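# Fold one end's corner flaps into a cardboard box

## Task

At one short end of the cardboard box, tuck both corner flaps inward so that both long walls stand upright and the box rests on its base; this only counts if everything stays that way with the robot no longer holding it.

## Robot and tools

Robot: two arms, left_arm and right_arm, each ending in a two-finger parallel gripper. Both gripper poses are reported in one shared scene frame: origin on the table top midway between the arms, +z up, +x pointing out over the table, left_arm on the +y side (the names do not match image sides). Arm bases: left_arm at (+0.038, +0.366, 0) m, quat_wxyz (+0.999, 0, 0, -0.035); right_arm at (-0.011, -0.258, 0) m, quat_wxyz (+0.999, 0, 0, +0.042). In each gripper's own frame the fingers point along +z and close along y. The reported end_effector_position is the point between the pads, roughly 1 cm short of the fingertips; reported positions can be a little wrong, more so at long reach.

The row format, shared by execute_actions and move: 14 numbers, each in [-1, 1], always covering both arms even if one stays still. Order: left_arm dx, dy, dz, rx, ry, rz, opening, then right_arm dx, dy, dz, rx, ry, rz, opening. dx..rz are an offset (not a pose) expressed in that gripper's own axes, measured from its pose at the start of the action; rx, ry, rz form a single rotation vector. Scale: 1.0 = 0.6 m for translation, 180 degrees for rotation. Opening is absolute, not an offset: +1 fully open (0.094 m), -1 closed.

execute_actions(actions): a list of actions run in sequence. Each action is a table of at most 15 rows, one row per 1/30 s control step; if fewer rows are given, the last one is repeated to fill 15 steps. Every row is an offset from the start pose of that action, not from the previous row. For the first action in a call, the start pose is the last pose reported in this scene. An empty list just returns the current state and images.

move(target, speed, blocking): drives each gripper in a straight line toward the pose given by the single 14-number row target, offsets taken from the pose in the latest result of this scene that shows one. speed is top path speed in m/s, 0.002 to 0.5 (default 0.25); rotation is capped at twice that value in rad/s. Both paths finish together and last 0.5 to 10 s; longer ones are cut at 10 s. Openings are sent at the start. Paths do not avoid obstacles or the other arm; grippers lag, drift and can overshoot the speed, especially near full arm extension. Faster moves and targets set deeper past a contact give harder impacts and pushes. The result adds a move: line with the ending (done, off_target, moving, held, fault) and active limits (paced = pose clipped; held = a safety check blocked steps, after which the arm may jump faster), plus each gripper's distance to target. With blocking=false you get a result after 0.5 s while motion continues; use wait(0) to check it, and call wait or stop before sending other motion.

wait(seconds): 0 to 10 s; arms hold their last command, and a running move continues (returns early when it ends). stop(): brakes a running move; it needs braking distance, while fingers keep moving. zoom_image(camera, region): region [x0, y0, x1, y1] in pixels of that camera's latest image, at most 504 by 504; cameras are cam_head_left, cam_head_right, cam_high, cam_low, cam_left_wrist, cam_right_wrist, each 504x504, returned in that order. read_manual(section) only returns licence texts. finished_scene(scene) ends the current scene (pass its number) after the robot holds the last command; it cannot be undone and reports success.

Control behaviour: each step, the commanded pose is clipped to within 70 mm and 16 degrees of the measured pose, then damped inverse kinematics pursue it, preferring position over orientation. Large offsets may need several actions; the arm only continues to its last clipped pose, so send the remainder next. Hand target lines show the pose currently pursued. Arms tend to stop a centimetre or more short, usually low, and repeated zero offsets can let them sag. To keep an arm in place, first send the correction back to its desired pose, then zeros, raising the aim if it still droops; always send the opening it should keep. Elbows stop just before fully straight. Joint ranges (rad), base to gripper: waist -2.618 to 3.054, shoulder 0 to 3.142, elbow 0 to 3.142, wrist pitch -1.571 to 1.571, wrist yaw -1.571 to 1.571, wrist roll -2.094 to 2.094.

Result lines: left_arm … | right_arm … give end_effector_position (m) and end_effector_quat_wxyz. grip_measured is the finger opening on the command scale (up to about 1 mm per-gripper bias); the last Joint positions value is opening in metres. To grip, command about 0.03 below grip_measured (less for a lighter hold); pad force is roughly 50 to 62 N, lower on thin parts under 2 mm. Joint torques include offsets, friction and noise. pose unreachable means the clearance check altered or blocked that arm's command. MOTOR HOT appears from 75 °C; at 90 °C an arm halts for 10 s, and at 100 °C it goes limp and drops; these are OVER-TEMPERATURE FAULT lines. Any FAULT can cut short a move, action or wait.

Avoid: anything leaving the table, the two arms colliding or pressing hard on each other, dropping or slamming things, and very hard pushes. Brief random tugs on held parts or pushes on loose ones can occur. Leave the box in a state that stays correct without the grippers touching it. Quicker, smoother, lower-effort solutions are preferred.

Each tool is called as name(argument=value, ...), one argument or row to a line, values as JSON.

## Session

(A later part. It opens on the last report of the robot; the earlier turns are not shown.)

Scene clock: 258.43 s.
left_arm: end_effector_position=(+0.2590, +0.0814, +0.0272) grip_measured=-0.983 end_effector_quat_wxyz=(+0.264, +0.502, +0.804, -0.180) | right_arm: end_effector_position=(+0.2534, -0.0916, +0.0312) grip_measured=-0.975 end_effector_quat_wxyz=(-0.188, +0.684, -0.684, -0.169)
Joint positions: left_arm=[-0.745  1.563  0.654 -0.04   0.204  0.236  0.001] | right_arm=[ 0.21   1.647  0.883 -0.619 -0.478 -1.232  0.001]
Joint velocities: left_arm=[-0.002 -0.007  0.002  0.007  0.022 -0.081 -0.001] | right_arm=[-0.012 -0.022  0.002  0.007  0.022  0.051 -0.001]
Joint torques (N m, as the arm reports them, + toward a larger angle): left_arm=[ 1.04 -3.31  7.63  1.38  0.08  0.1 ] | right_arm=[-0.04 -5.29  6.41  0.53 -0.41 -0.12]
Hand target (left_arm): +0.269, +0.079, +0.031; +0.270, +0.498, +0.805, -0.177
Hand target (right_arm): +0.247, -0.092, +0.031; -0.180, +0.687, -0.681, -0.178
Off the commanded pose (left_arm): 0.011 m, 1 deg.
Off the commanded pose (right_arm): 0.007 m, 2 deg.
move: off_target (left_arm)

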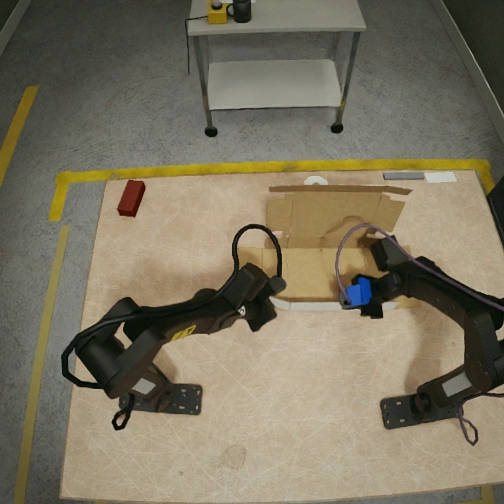

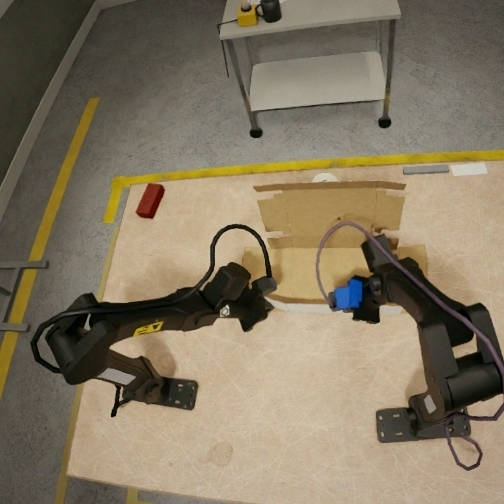

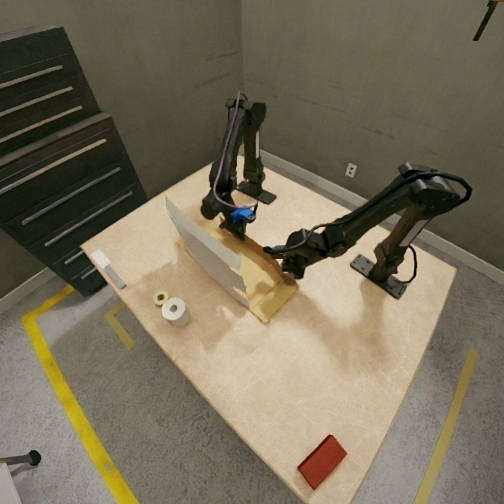

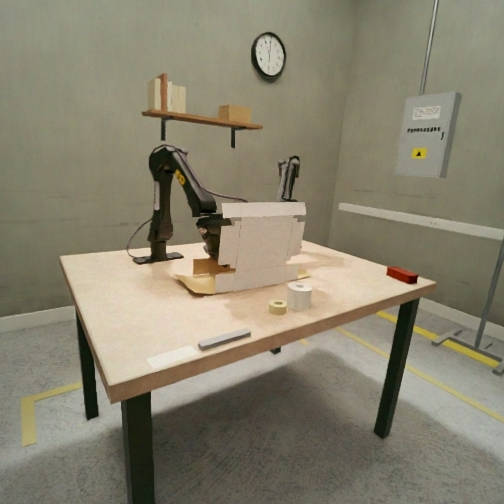

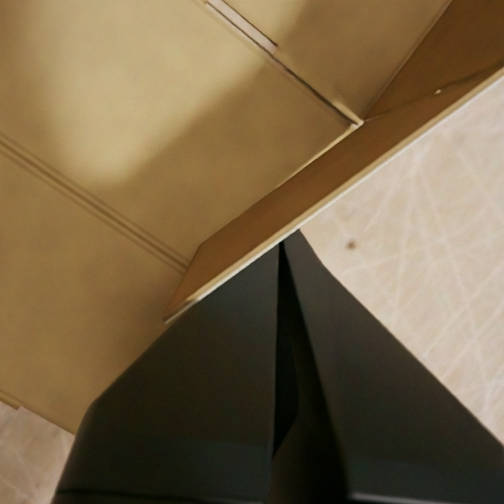

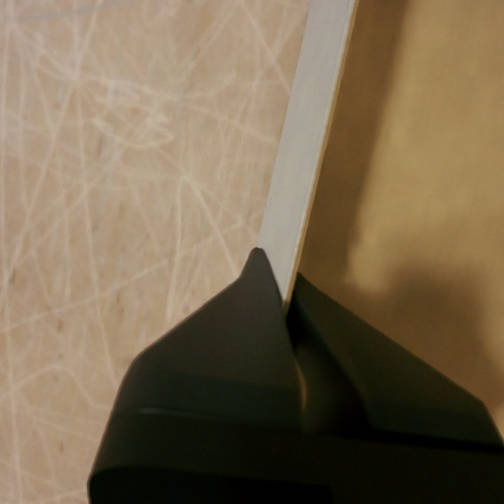

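move(
  target=[-0.0434, 0.0294, 0.0195, 0, 0, 0, -1, 0.0025, 0.0158, 0.0038, -0.0085, -0.0009, -0.0006, -1],
  speed=0.04,
)

Scene clock: 273.53 s.
left_arm: end_effector_position=(+0.2732, +0.0728, +0.0241) grip_measured=-0.983 end_effector_quat_wxyz=(+0.247, +0.505, +0.808, -0.177) | right_arm: end_effector_position=(+0.2582, -0.0925, +0.0309) grip_measured=-0.975 end_effector_quat_wxyz=(+0.192, -0.683, +0.687, +0.160)
Joint positions: left_arm=[-0.726  1.645  0.75  -0.093  0.22   0.256  0.001] | right_arm=[ 0.21   1.647  0.883 -0.601 -0.464 -1.223  0.001]
Joint velocities: left_arm=[-0.027 -0.007 -0.002 -0.007  0.007  0.11  -0.001] | right_arm=[ 0.002 -0.012  0.027  0.037 -0.051 -0.037 -0.001]
Joint torques (N m, as the arm reports them, + toward a larger angle): left_arm=[ 0.99 -4.05  7.85  1.53  0.18  0.08] | right_arm=[ 0.28 -5.61  5.03  0.51 -0.56 -0.15]
Hand target (left_arm): +0.287, +0.065, +0.033; +0.264, +0.502, +0.804, -0.179
Hand target (right_arm): +0.244, -0.091, +0.028; -0.180, +0.687, -0.681, -0.179
Off the commanded pose (left_arm): 0.019 m, 2 deg.
Off the commanded pose (right_arm): 0.014 m, 3 deg.
move: off_target (left_arm, right_arm)

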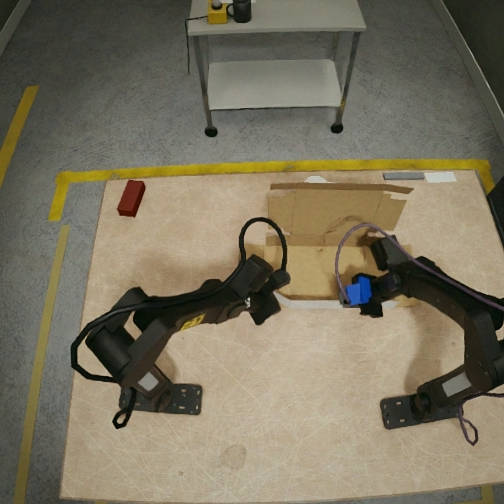

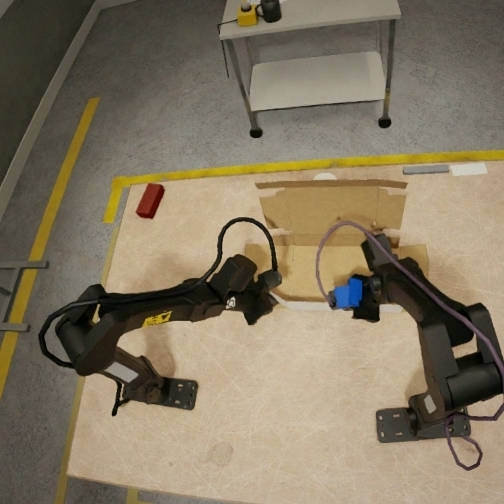

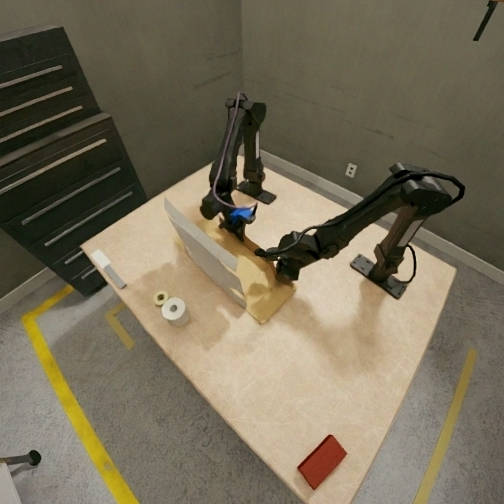

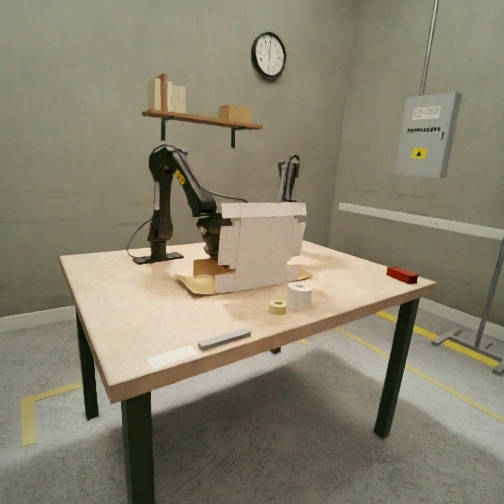

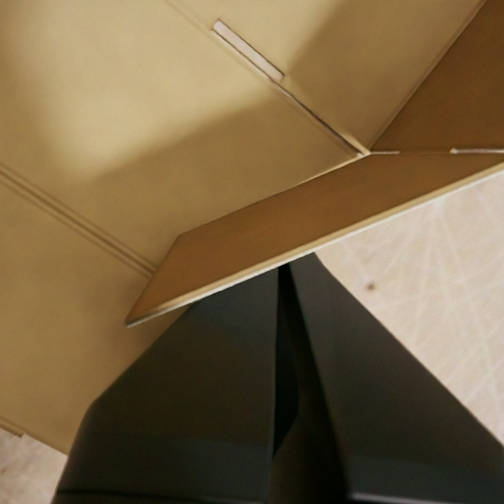

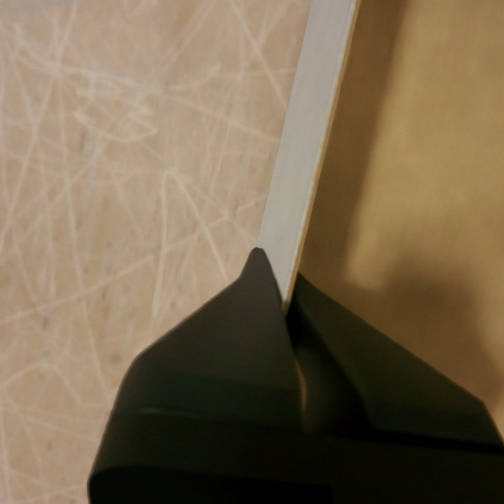

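move(
  target=[-0.0377, 0.0380, 0.0066, 0, 0, 0, -1, 0.0103, 0.0209, 0.0181, -0.0146, -0.0033, -0.0008, -1],
  speed=0.04,
)

Scene clock: 299.77 s.
left_arm: end_effector_position=(+0.2873, +0.0717, +0.0241) grip_measured=-0.983 end_effector_quat_wxyz=(+0.228, +0.509, +0.811, -0.177) | right_arm: end_effector_position=(+0.2656, -0.0919, +0.0306) grip_measured=-0.975 end_effector_quat_wxyz=(+0.202, -0.682, +0.687, +0.150)
Joint positions: left_arm=[-0.688  1.702  0.838 -0.172  0.249  0.295  0.001] | right_arm=[ 0.21   1.651  0.883 -0.567 -0.454 -1.215  0.001]
Joint velocities: left_arm=[-0.012  0.007  0.012 -0.007  0.037 -0.051 -0.001] | right_arm=[-0.002 -0.012 -0.002 -0.007 -0.081 -0.037 -0.   ]
Joint torques (N m, as the arm reports them, + toward a larger angle): left_arm=[ 1.14 -4.56  7.97  1.44  0.14  0.13] | right_arm=[-0.07 -4.05  3.79  0.66 -0.67 -0.26]
Hand target (left_arm): +0.303, +0.065, +0.033; +0.248, +0.505, +0.808, -0.176
Hand target (right_arm): +0.246, -0.092, +0.019; -0.181, +0.686, -0.682, -0.179
Off the commanded pose (left_arm): 0.020 m, 2 deg.
Off the commanded pose (right_arm): 0.023 m, 4 deg.
move: off_target (left_arm, right_arm)

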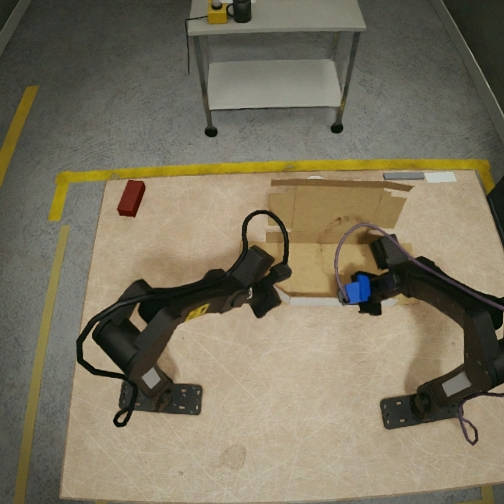

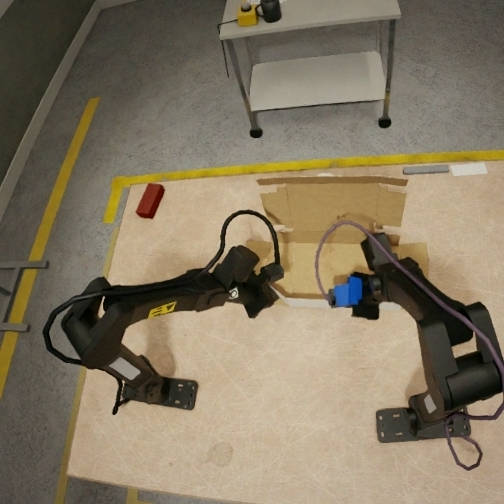

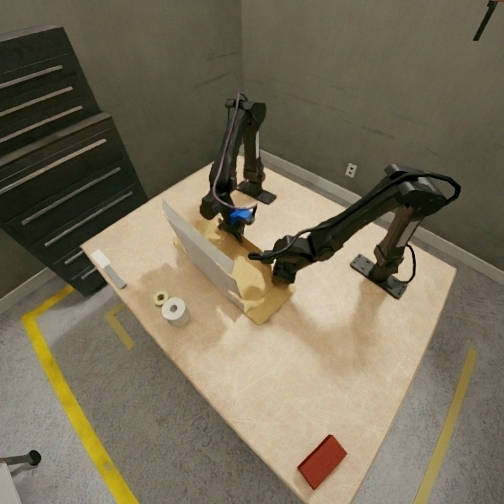

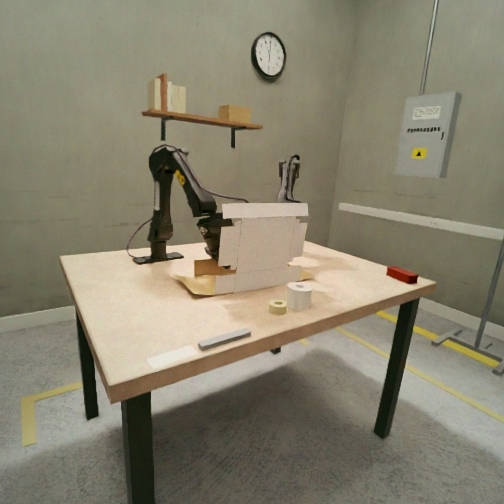

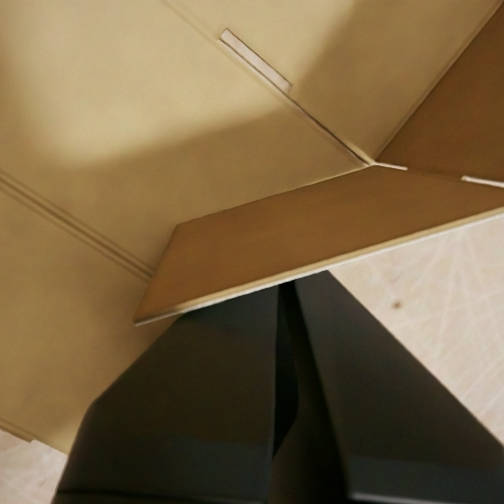

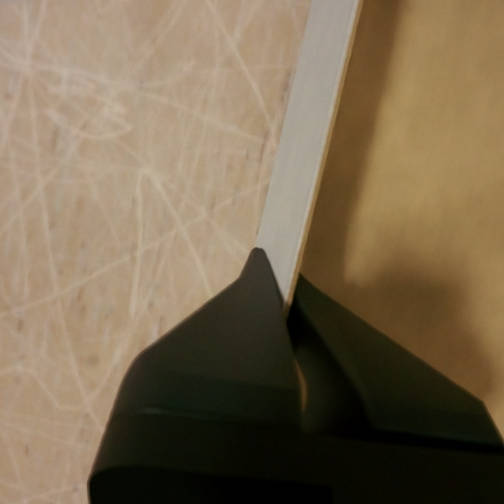

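move(
  target=[-0.018, 0.0073, -0.0006, 0, -0.013, 0, -1, -0.0007, 0.0632, -0.0046, -0.0469, -0.0065, 0.0021, -1],
  speed=0.04,
)

Scene clock: 337.17 s.
left_arm: end_effector_position=(+0.2846, +0.0705, +0.0244) grip_measured=-0.983 end_effector_quat_wxyz=(+0.224, +0.511, +0.809, -0.184) | right_arm: end_effector_position=(+0.2535, -0.0918, +0.0300) grip_measured=-0.975 end_effector_quat_wxyz=(-0.187, +0.688, -0.681, -0.168)
Joint positions: left_arm=[-0.688  1.702  0.839 -0.176  0.265  0.296  0.001] | right_arm=[ 0.21   1.651  0.883 -0.617 -0.477 -1.242  0.001]
Joint velocities: left_arm=[ 0.012 -0.022 -0.017  0.022 -0.081 -0.022 -0.001] | right_arm=[ 0.002  0.002 -0.007  0.007  0.007 -0.037  0.   ]
Joint torques (N m, as the arm reports them, + toward a larger angle): left_arm=[ 0.83 -5.49  5.67  1.63  0.21  0.02] | right_arm=[ 0.24 -5.64  5.87 -0.15 -0.79 -0.2 ]
Hand target (left_arm): +0.295, +0.066, +0.030; +0.244, +0.505, +0.806, -0.187
Hand target (right_arm): +0.229, -0.091, +0.031; -0.160, +0.690, -0.675, -0.207
Off the commanded pose (left_arm): 0.013 m, 2 deg.
Off the commanded pose (right_arm): 0.026 m, 6 deg.
move: off_target (left_arm, right_arm)

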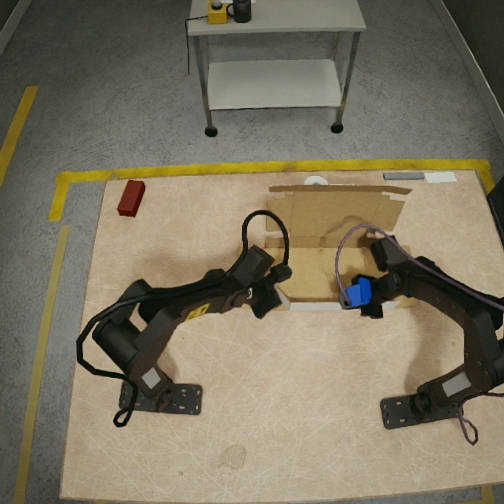

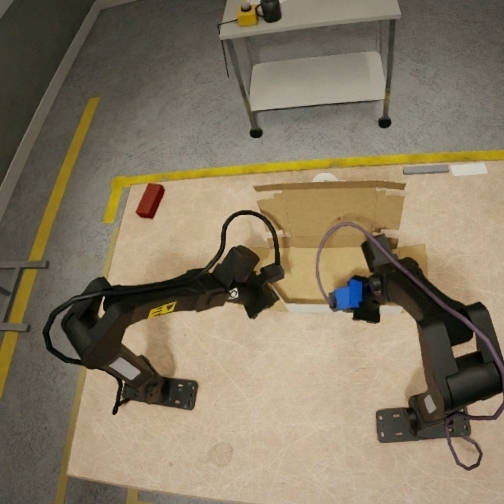

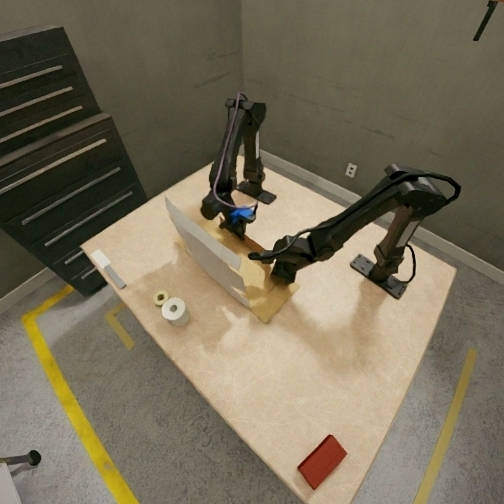

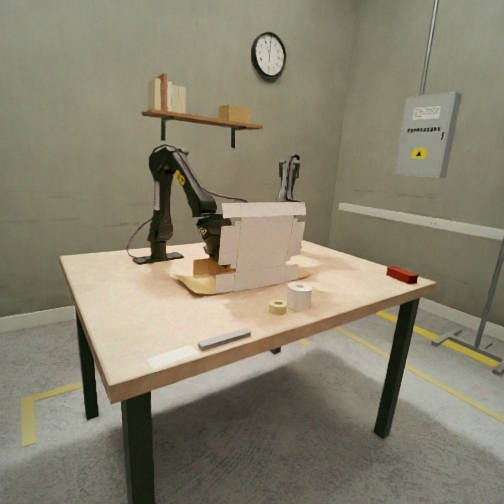

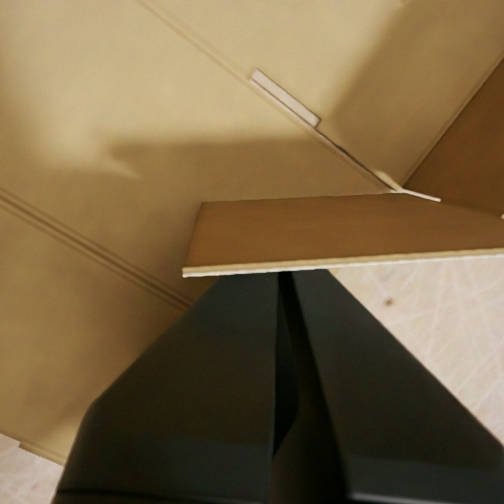

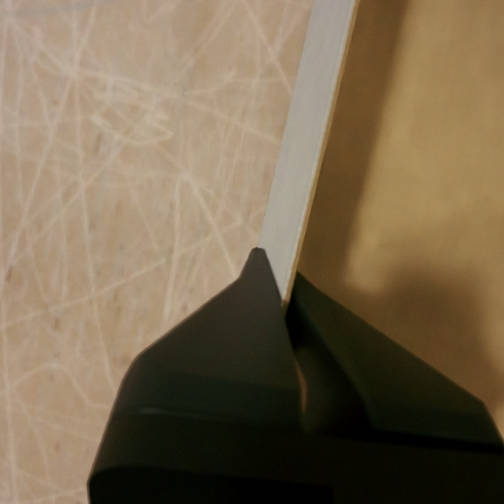

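move(
  target=[-0.0555, -0.0070, 0.0253, 0, -0.01, 0, -1, 0, 0.0242, -0.001, -0.0179, -0.002, 0, -1],
  speed=0.04,
)

Scene clock: 347.80 s.
left_arm: end_effector_position=(+0.2899, +0.0518, +0.0220) grip_measured=-0.983 end_effector_quat_wxyz=(+0.221, +0.505, +0.814, -0.183) | right_arm: end_effector_position=(+0.2539, -0.0917, +0.0300) grip_measured=-0.975 end_effector_quat_wxyz=(-0.188, +0.689, -0.680, -0.167)
Joint positions: left_arm=[-0.722  1.766  0.907 -0.178  0.246  0.253  0.001] | right_arm=[ 0.21   1.651  0.883 -0.616 -0.476 -1.245  0.001]
Joint velocities: left_arm=[-0.012 -0.007  0.007  0.022 -0.037 -0.051  0.002] | right_arm=[ 0.007 -0.012 -0.017 -0.066 -0.037 -0.051  0.001]
Joint torques (N m, as the arm reports them, + toward a larger angle): left_arm=[-1.08 -4.97  7.92  1.5   0.23  0.02] | right_arm=[ 0.08 -5.46  6.23  0.2  -0.54 -0.19]
Hand target (left_arm): +0.296, +0.037, +0.030; +0.237, +0.508, +0.806, -0.192
Hand target (right_arm): +0.239, -0.092, +0.030; -0.171, +0.692, -0.676, -0.189
Off the commanded pose (left_arm): 0.019 m, 2 deg.
Off the commanded pose (right_arm): 0.015 m, 3 deg.
move: off_target (left_arm, right_arm)

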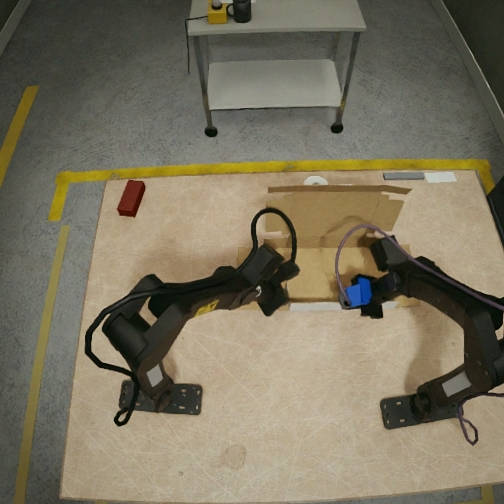

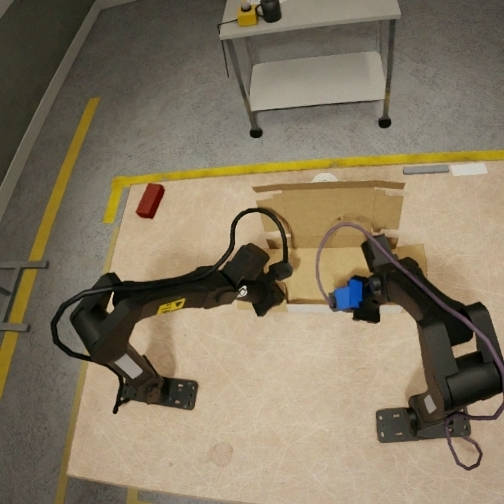

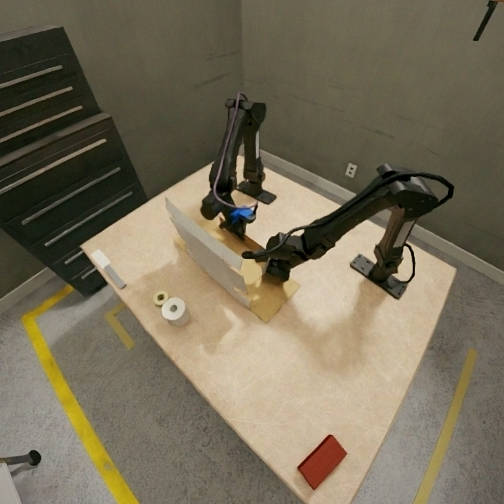

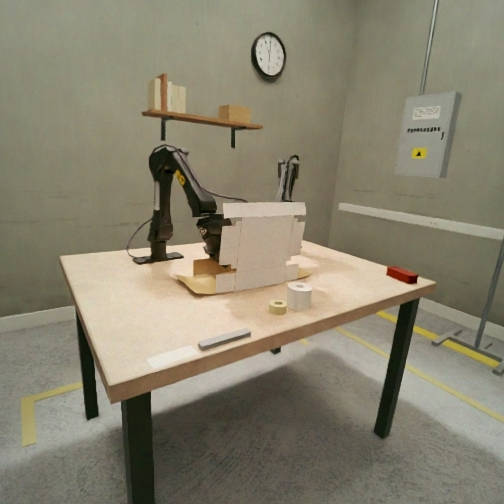

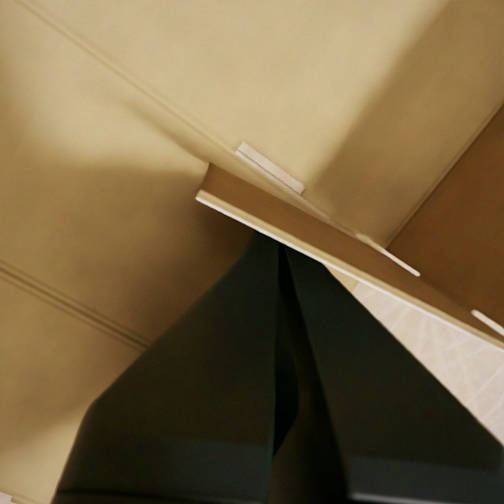

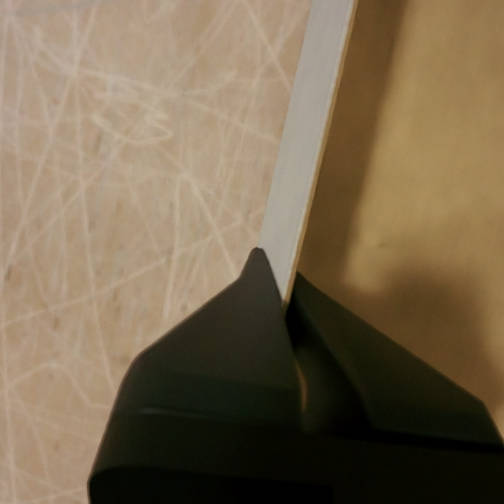

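move(
  target=[-0.0659, -0.0283, 0.0176, 0.045, 0.0, 0.07, -1, 0, 0.0117, 0, -0.0086, -0.001, 0, -1],
  speed=0.04,
)

Scene clock: 362.50 s.
left_arm: end_effector_position=(+0.2936, +0.0320, +0.0249) grip_measured=-0.983 end_effector_quat_wxyz=(+0.191, +0.595, +0.759, -0.185) | right_arm: end_effector_position=(+0.2541, -0.0918, +0.0300) grip_measured=-0.975 end_effector_quat_wxyz=(-0.189, +0.690, -0.678, -0.166)
Joint positions: left_arm=[-0.722  1.869  1.089 -0.346  0.312  0.467  0.001] | right_arm=[ 0.21   1.651  0.883 -0.614 -0.476 -1.249  0.001]
Joint velocities: left_arm=[ 0.012  0.017  0.012 -0.095 -0.022  0.007 -0.001] | right_arm=[ 0.012 -0.002  0.007 -0.037  0.051 -0.095  0.   ]
Joint torques (N m, as the arm reports them, + toward a larger angle): left_arm=[-1.14 -6.23  7.99  1.35  0.99  0.04] | right_arm=[ 0.03 -5.43  6.26  0.51 -0.43 -0.08]
Hand target (left_arm): +0.292, +0.011, +0.036; +0.205, +0.606, +0.738, -0.215
Hand target (right_arm): +0.247, -0.092, +0.030; -0.180, +0.691, -0.677, -0.178
Off the commanded pose (left_arm): 0.025 m, 5 deg.
Off the commanded pose (right_arm): 0.007 m, 2 deg.
move: off_target (left_arm)

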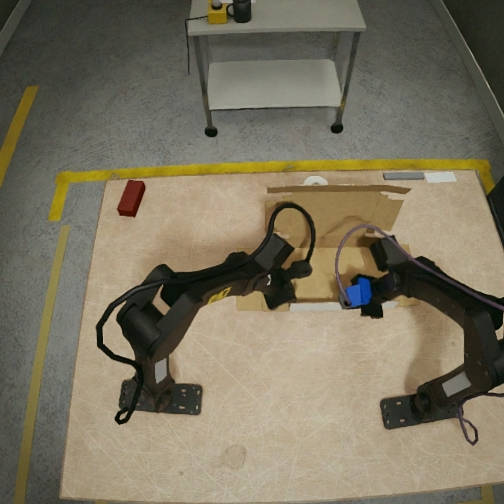

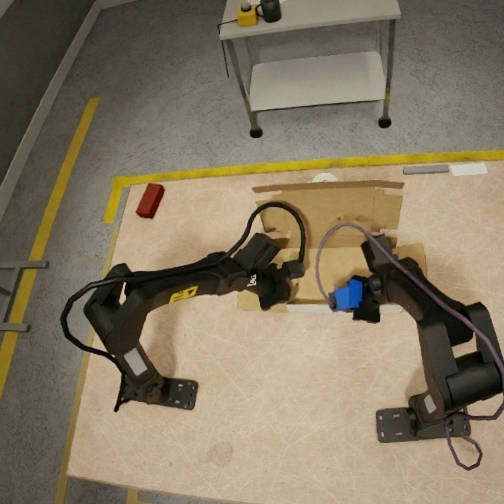

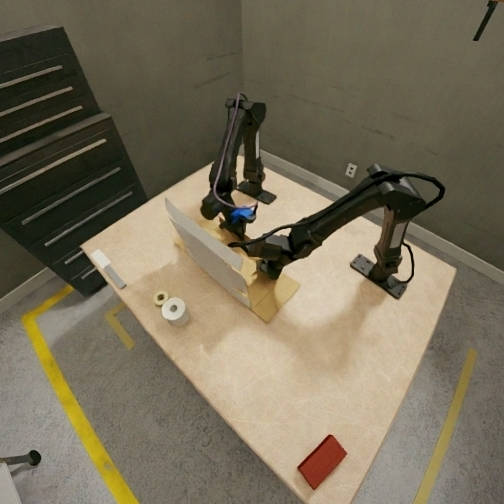

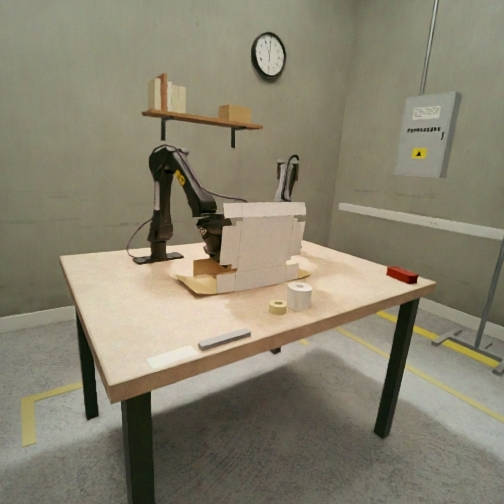

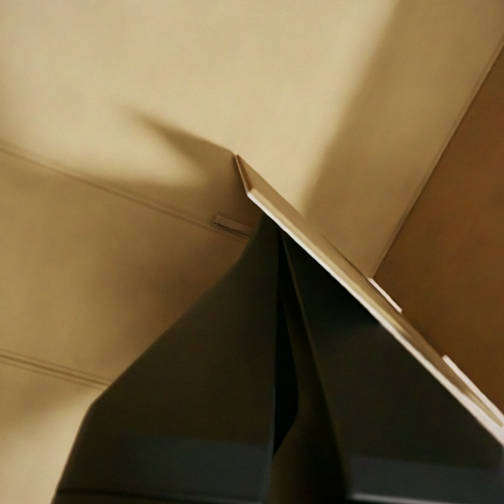

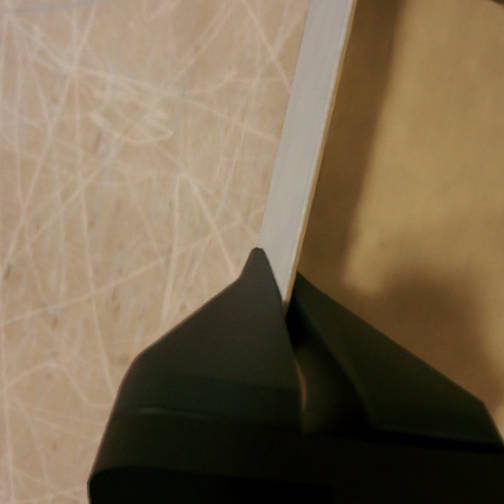

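move(
  target=[0.0663, 0.0206, -0.0795, 0, 0, 0, -1, 0, 0.0117, 0, -0.0086, -0.001, 0, -1],
  speed=0.08,
)

Scene clock: 369.93 s.
left_arm: end_effector_position=(+0.3041, +0.0827, +0.0501) grip_measured=-0.983 end_effector_quat_wxyz=(+0.208, +0.595, +0.756, -0.179) | right_arm: end_effector_position=(+0.2544, -0.0915, +0.0301) grip_measured=-0.975 end_effector_quat_wxyz=(-0.191, +0.693, -0.675, -0.166)
Joint positions: left_arm=[-0.592  1.716  1.005 -0.42   0.353  0.592  0.001] | right_arm=[ 0.21   1.651  0.883 -0.613 -0.477 -1.258  0.001]
Joint velocities: left_arm=[ 0.022 -0.012 -0.017 -0.037  0.007  0.007  0.   ] | right_arm=[-0.007 -0.012 -0.007 -0.066 -0.007 -0.037  0.   ]
Joint torques (N m, as the arm reports them, + toward a larger angle): left_arm=[ 0.52 -7.42  3.41  0.97  0.4   0.08] | right_arm=[ 0.07 -5.31  6.23  0.5  -0.41 -0.02]
Hand target (left_arm): +0.294, +0.092, +0.047; +0.192, +0.595, +0.759, -0.183
Hand target (right_arm): +0.247, -0.092, +0.030; -0.181, +0.692, -0.676, -0.177
Off the commanded pose (left_arm): 0.015 m, 2 deg.
Off the commanded pose (right_arm): 0.007 m, 2 deg.
move: off_target (left_arm)

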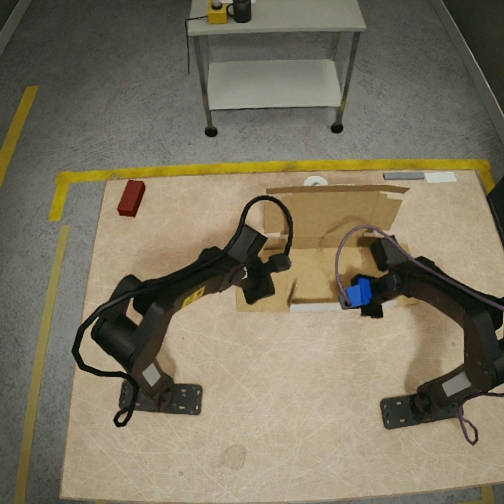

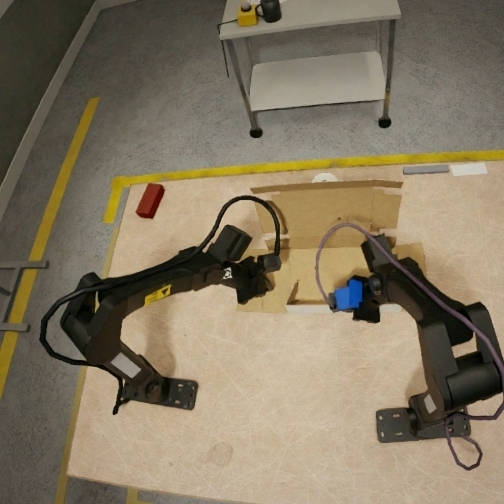

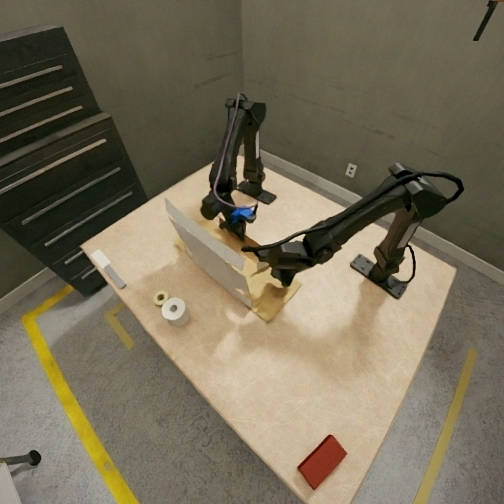

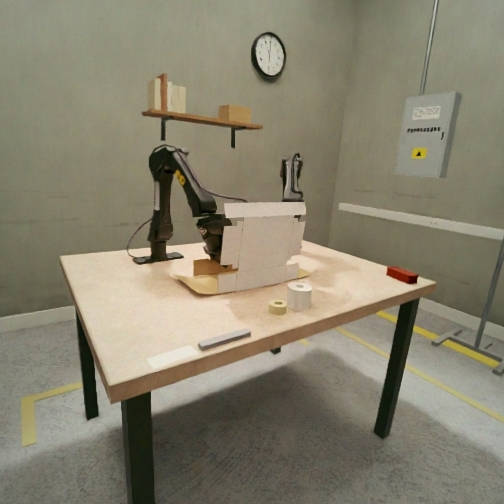

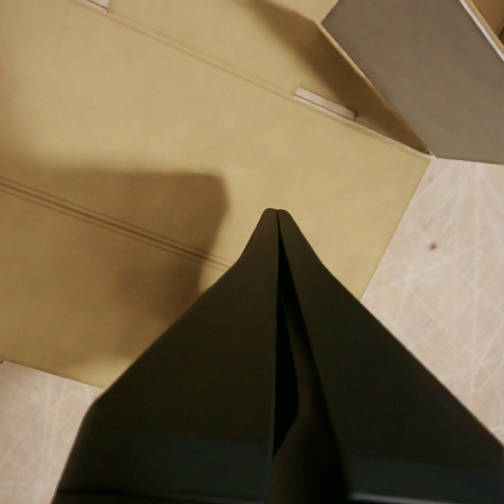

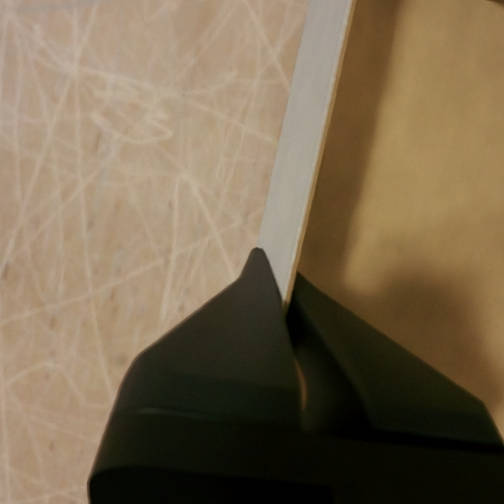

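zoom_image(
  camera="cam_head_left",
  region=[220, 170, 420, 330],
)

zoom_image(
  camera="cam_high",
  region=[160, 190, 340, 340],
)

Region (220, 170, 420, 330) of cam_head_left's 504x504 image, scaled by 2.520, with more detail than that image has; it fills the top 403 rows of this view, and the rest is white.

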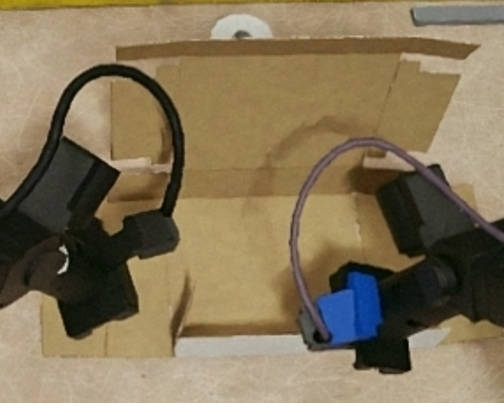

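Region (160, 190, 340, 340) of cam_high's 504x504 image, scaled by 2.800, with more detail than that image has.

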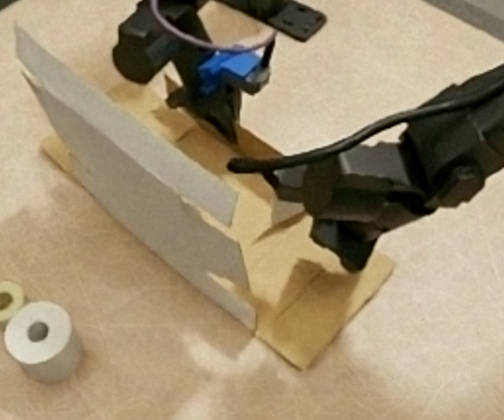

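move(
  target=[0.0973, 0.1402, -0.0643, 0.0481, -0.1553, 0.0570, 1, 0, 0.0, 0, 0, 0, 0, -1],
  speed=0.2,
)

Scene clock: 464.60 s.
left_arm: end_effector_position=(+0.3676, +0.1766, +0.0499) grip_measured=+1.000 end_effector_quat_wxyz=(+0.362, +0.618, +0.614, -0.333) | right_arm: end_effector_position=(+0.2546, -0.0915, +0.0302) grip_measured=-0.975 end_effector_quat_wxyz=(-0.191, +0.693, -0.675, -0.165)
Joint positions: left_arm=[-0.048  1.92   1.01  -0.409  1.007  1.32   0.094] | right_arm=[ 0.21   1.651  0.883 -0.612 -0.477 -1.258  0.001]
Joint velocities: left_arm=[ 0.002 -0.007 -0.002 -0.022 -0.022 -0.007  0.   ] | right_arm=[ 0.012 -0.012  0.002 -0.007  0.022 -0.022 -0.001]
Joint torques (N m, as the arm reports them, + toward a larger angle): left_arm=[ 0.34 -5.41  6.9   0.64  0.89  0.09] | right_arm=[ 0.03 -5.31  6.39  0.78 -0.29  0.  ]
Hand target (left_arm): +0.370, +0.176, +0.051; +0.360, +0.613, +0.613, -0.344
Hand target (right_arm): +0.254, -0.092, +0.030; -0.191, +0.693, -0.675, -0.166
Off the commanded pose (left_arm): 0.007 m, 3 deg.
Off the commanded pose (right_arm): 0.000 m, 0 deg.
move: off_target (left_arm)

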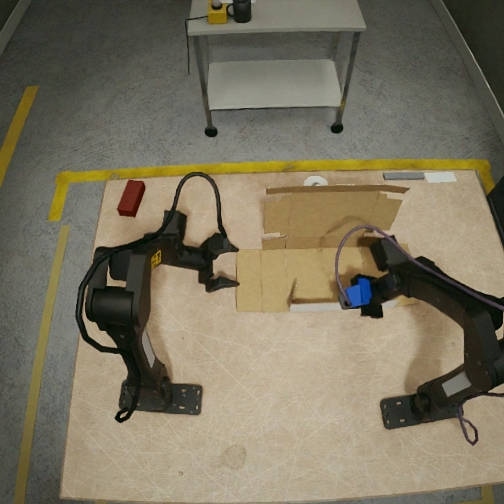

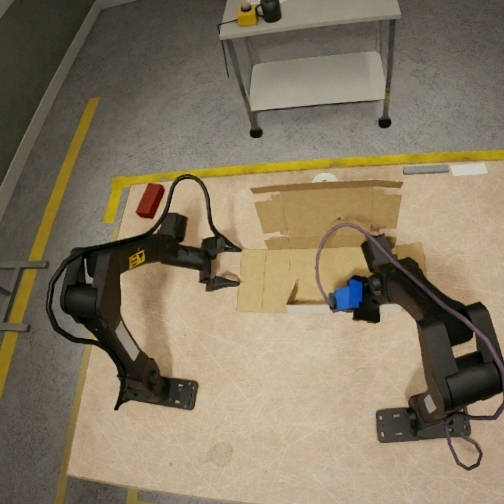

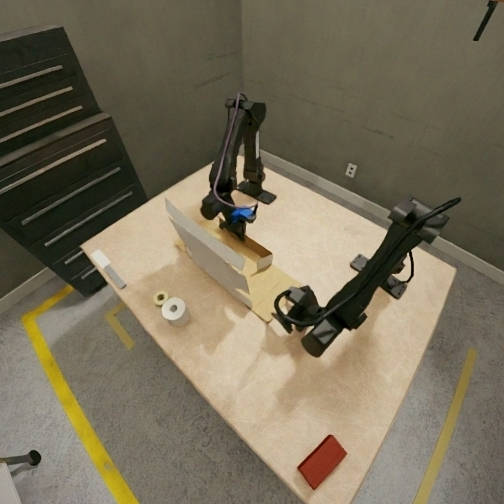

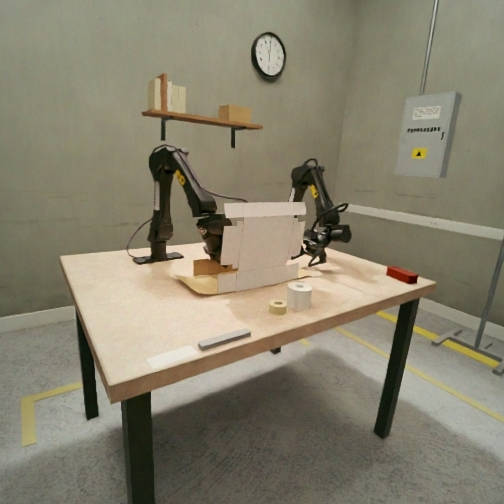

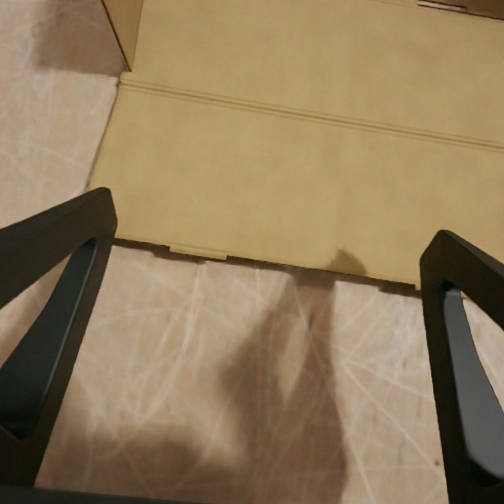

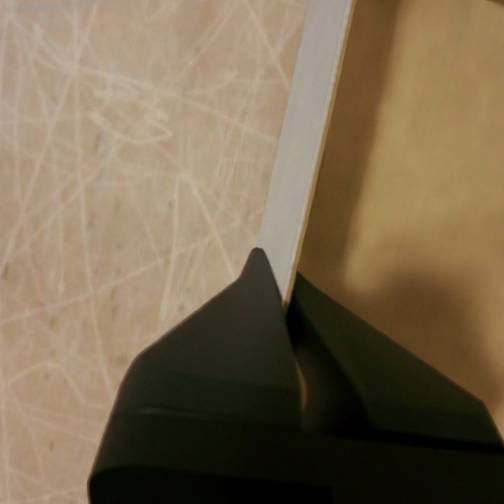

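move(
  target=[-0.0201, 0.0684, 0.0897, 0.0104, -0.0064, -0.0081, 1, 0, 0.0, 0, 0, 0, 0, -1],
  speed=0.1,
)

Scene clock: 490.43 s.
left_arm: end_effector_position=(+0.4022, +0.1301, +0.0306) grip_measured=+1.000 end_effector_quat_wxyz=(+0.349, +0.610, +0.616, -0.356) | right_arm: end_effector_position=(+0.2546, -0.0915, +0.0302) grip_measured=-0.975 end_effector_quat_wxyz=(-0.191, +0.693, -0.675, -0.165)
Joint positions: left_arm=[-0.155  2.104  1.178 -0.289  1.003  1.141  0.094] | right_arm=[ 0.21   1.651  0.883 -0.612 -0.477 -1.258  0.001]
Joint velocities: left_arm=[-0.002  0.007 -0.037  0.007  0.11  -0.051  0.   ] | right_arm=[ 0.012 -0.012  0.002 -0.007 -0.007  0.007 -0.   ]
Joint torques (N m, as the arm reports them, + toward a larger angle): left_arm=[-0.64 -7.15  6.71  0.99  0.67 -0.08] | right_arm=[ 0.   -5.34  6.34  0.79 -0.29 -0.02]
Hand target (left_arm): +0.409, +0.125, +0.032; +0.353, +0.612, +0.612, -0.355
Hand target (right_arm): +0.255, -0.091, +0.030; -0.191, +0.693, -0.675, -0.165
Off the commanded pose (left_arm): 0.010 m, 1 deg.
Off the commanded pose (right_arm): 0.000 m, 0 deg.
move: done

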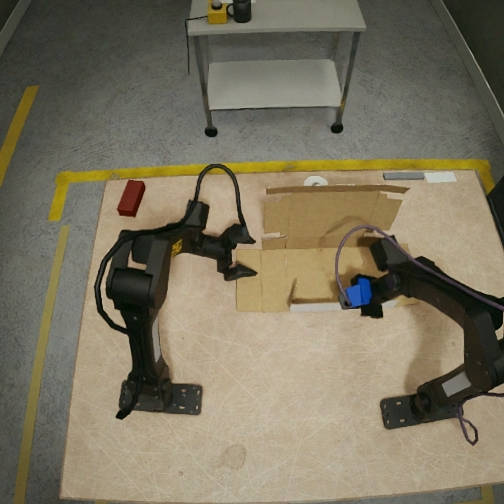

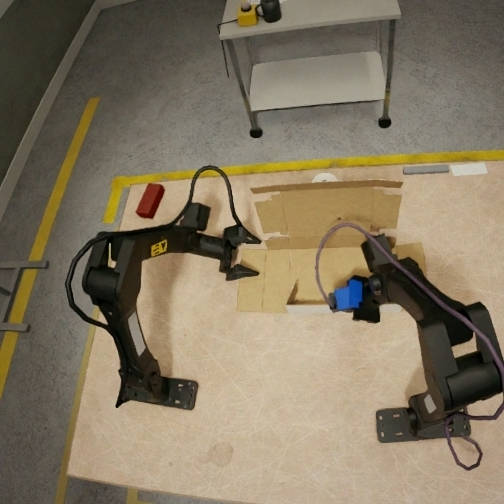

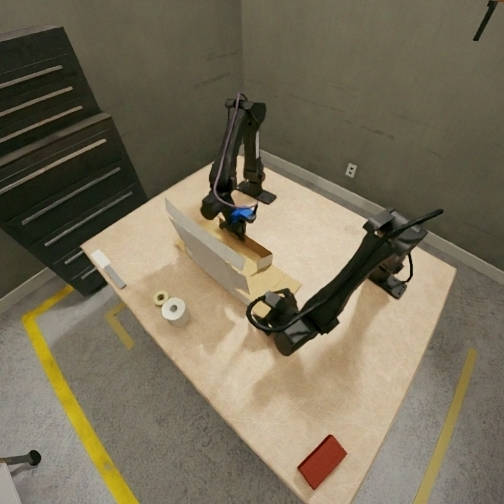

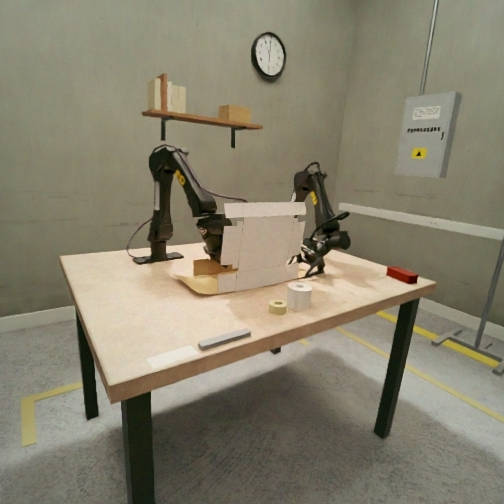

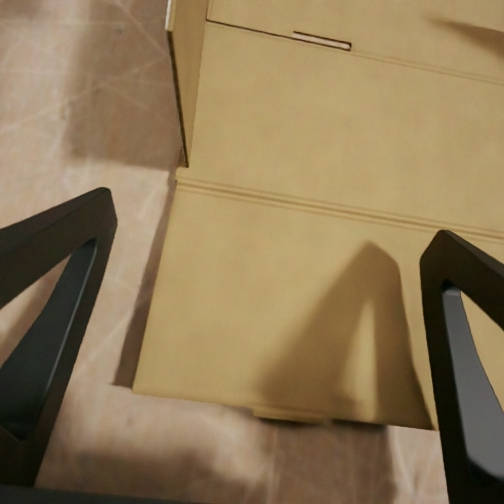

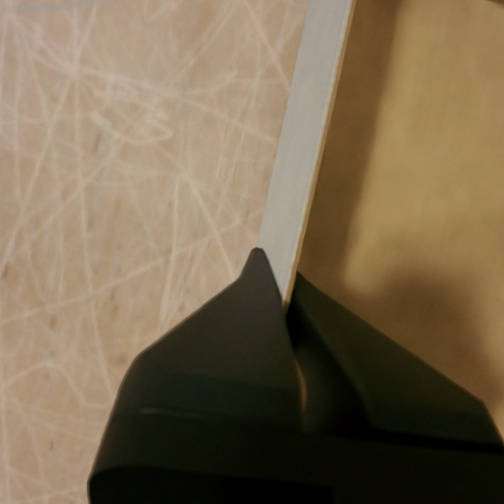

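zoom_image(
  camera="cam_low",
  region=[250, 190, 370, 300],
)

zoom_image(
  camera="cam_head_right",
  region=[180, 170, 340, 320],
)

Region (250, 190, 370, 300) of cam_low's 504x504 image, scaled by 4.200, with more detail than that image has; it fills the top 462 rows of this view, and the rest is white.

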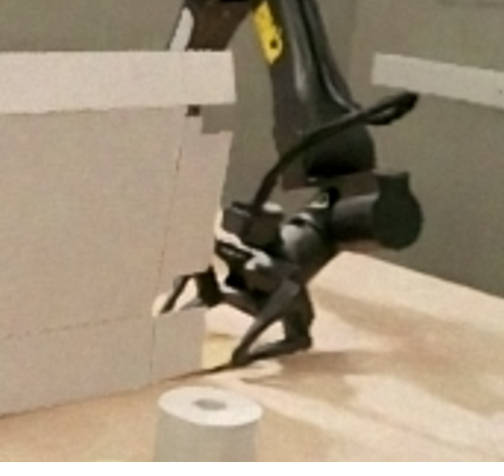

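Region (180, 170, 340, 320) of cam_head_right's 504x504 image, scaled by 3.150, with more detail than that image has; it fills the top 472 rows of this view, and the rest is white.

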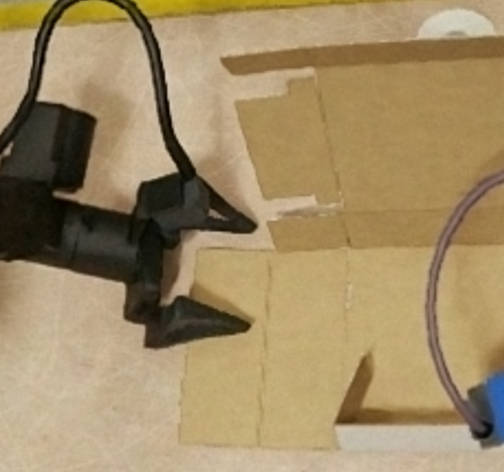

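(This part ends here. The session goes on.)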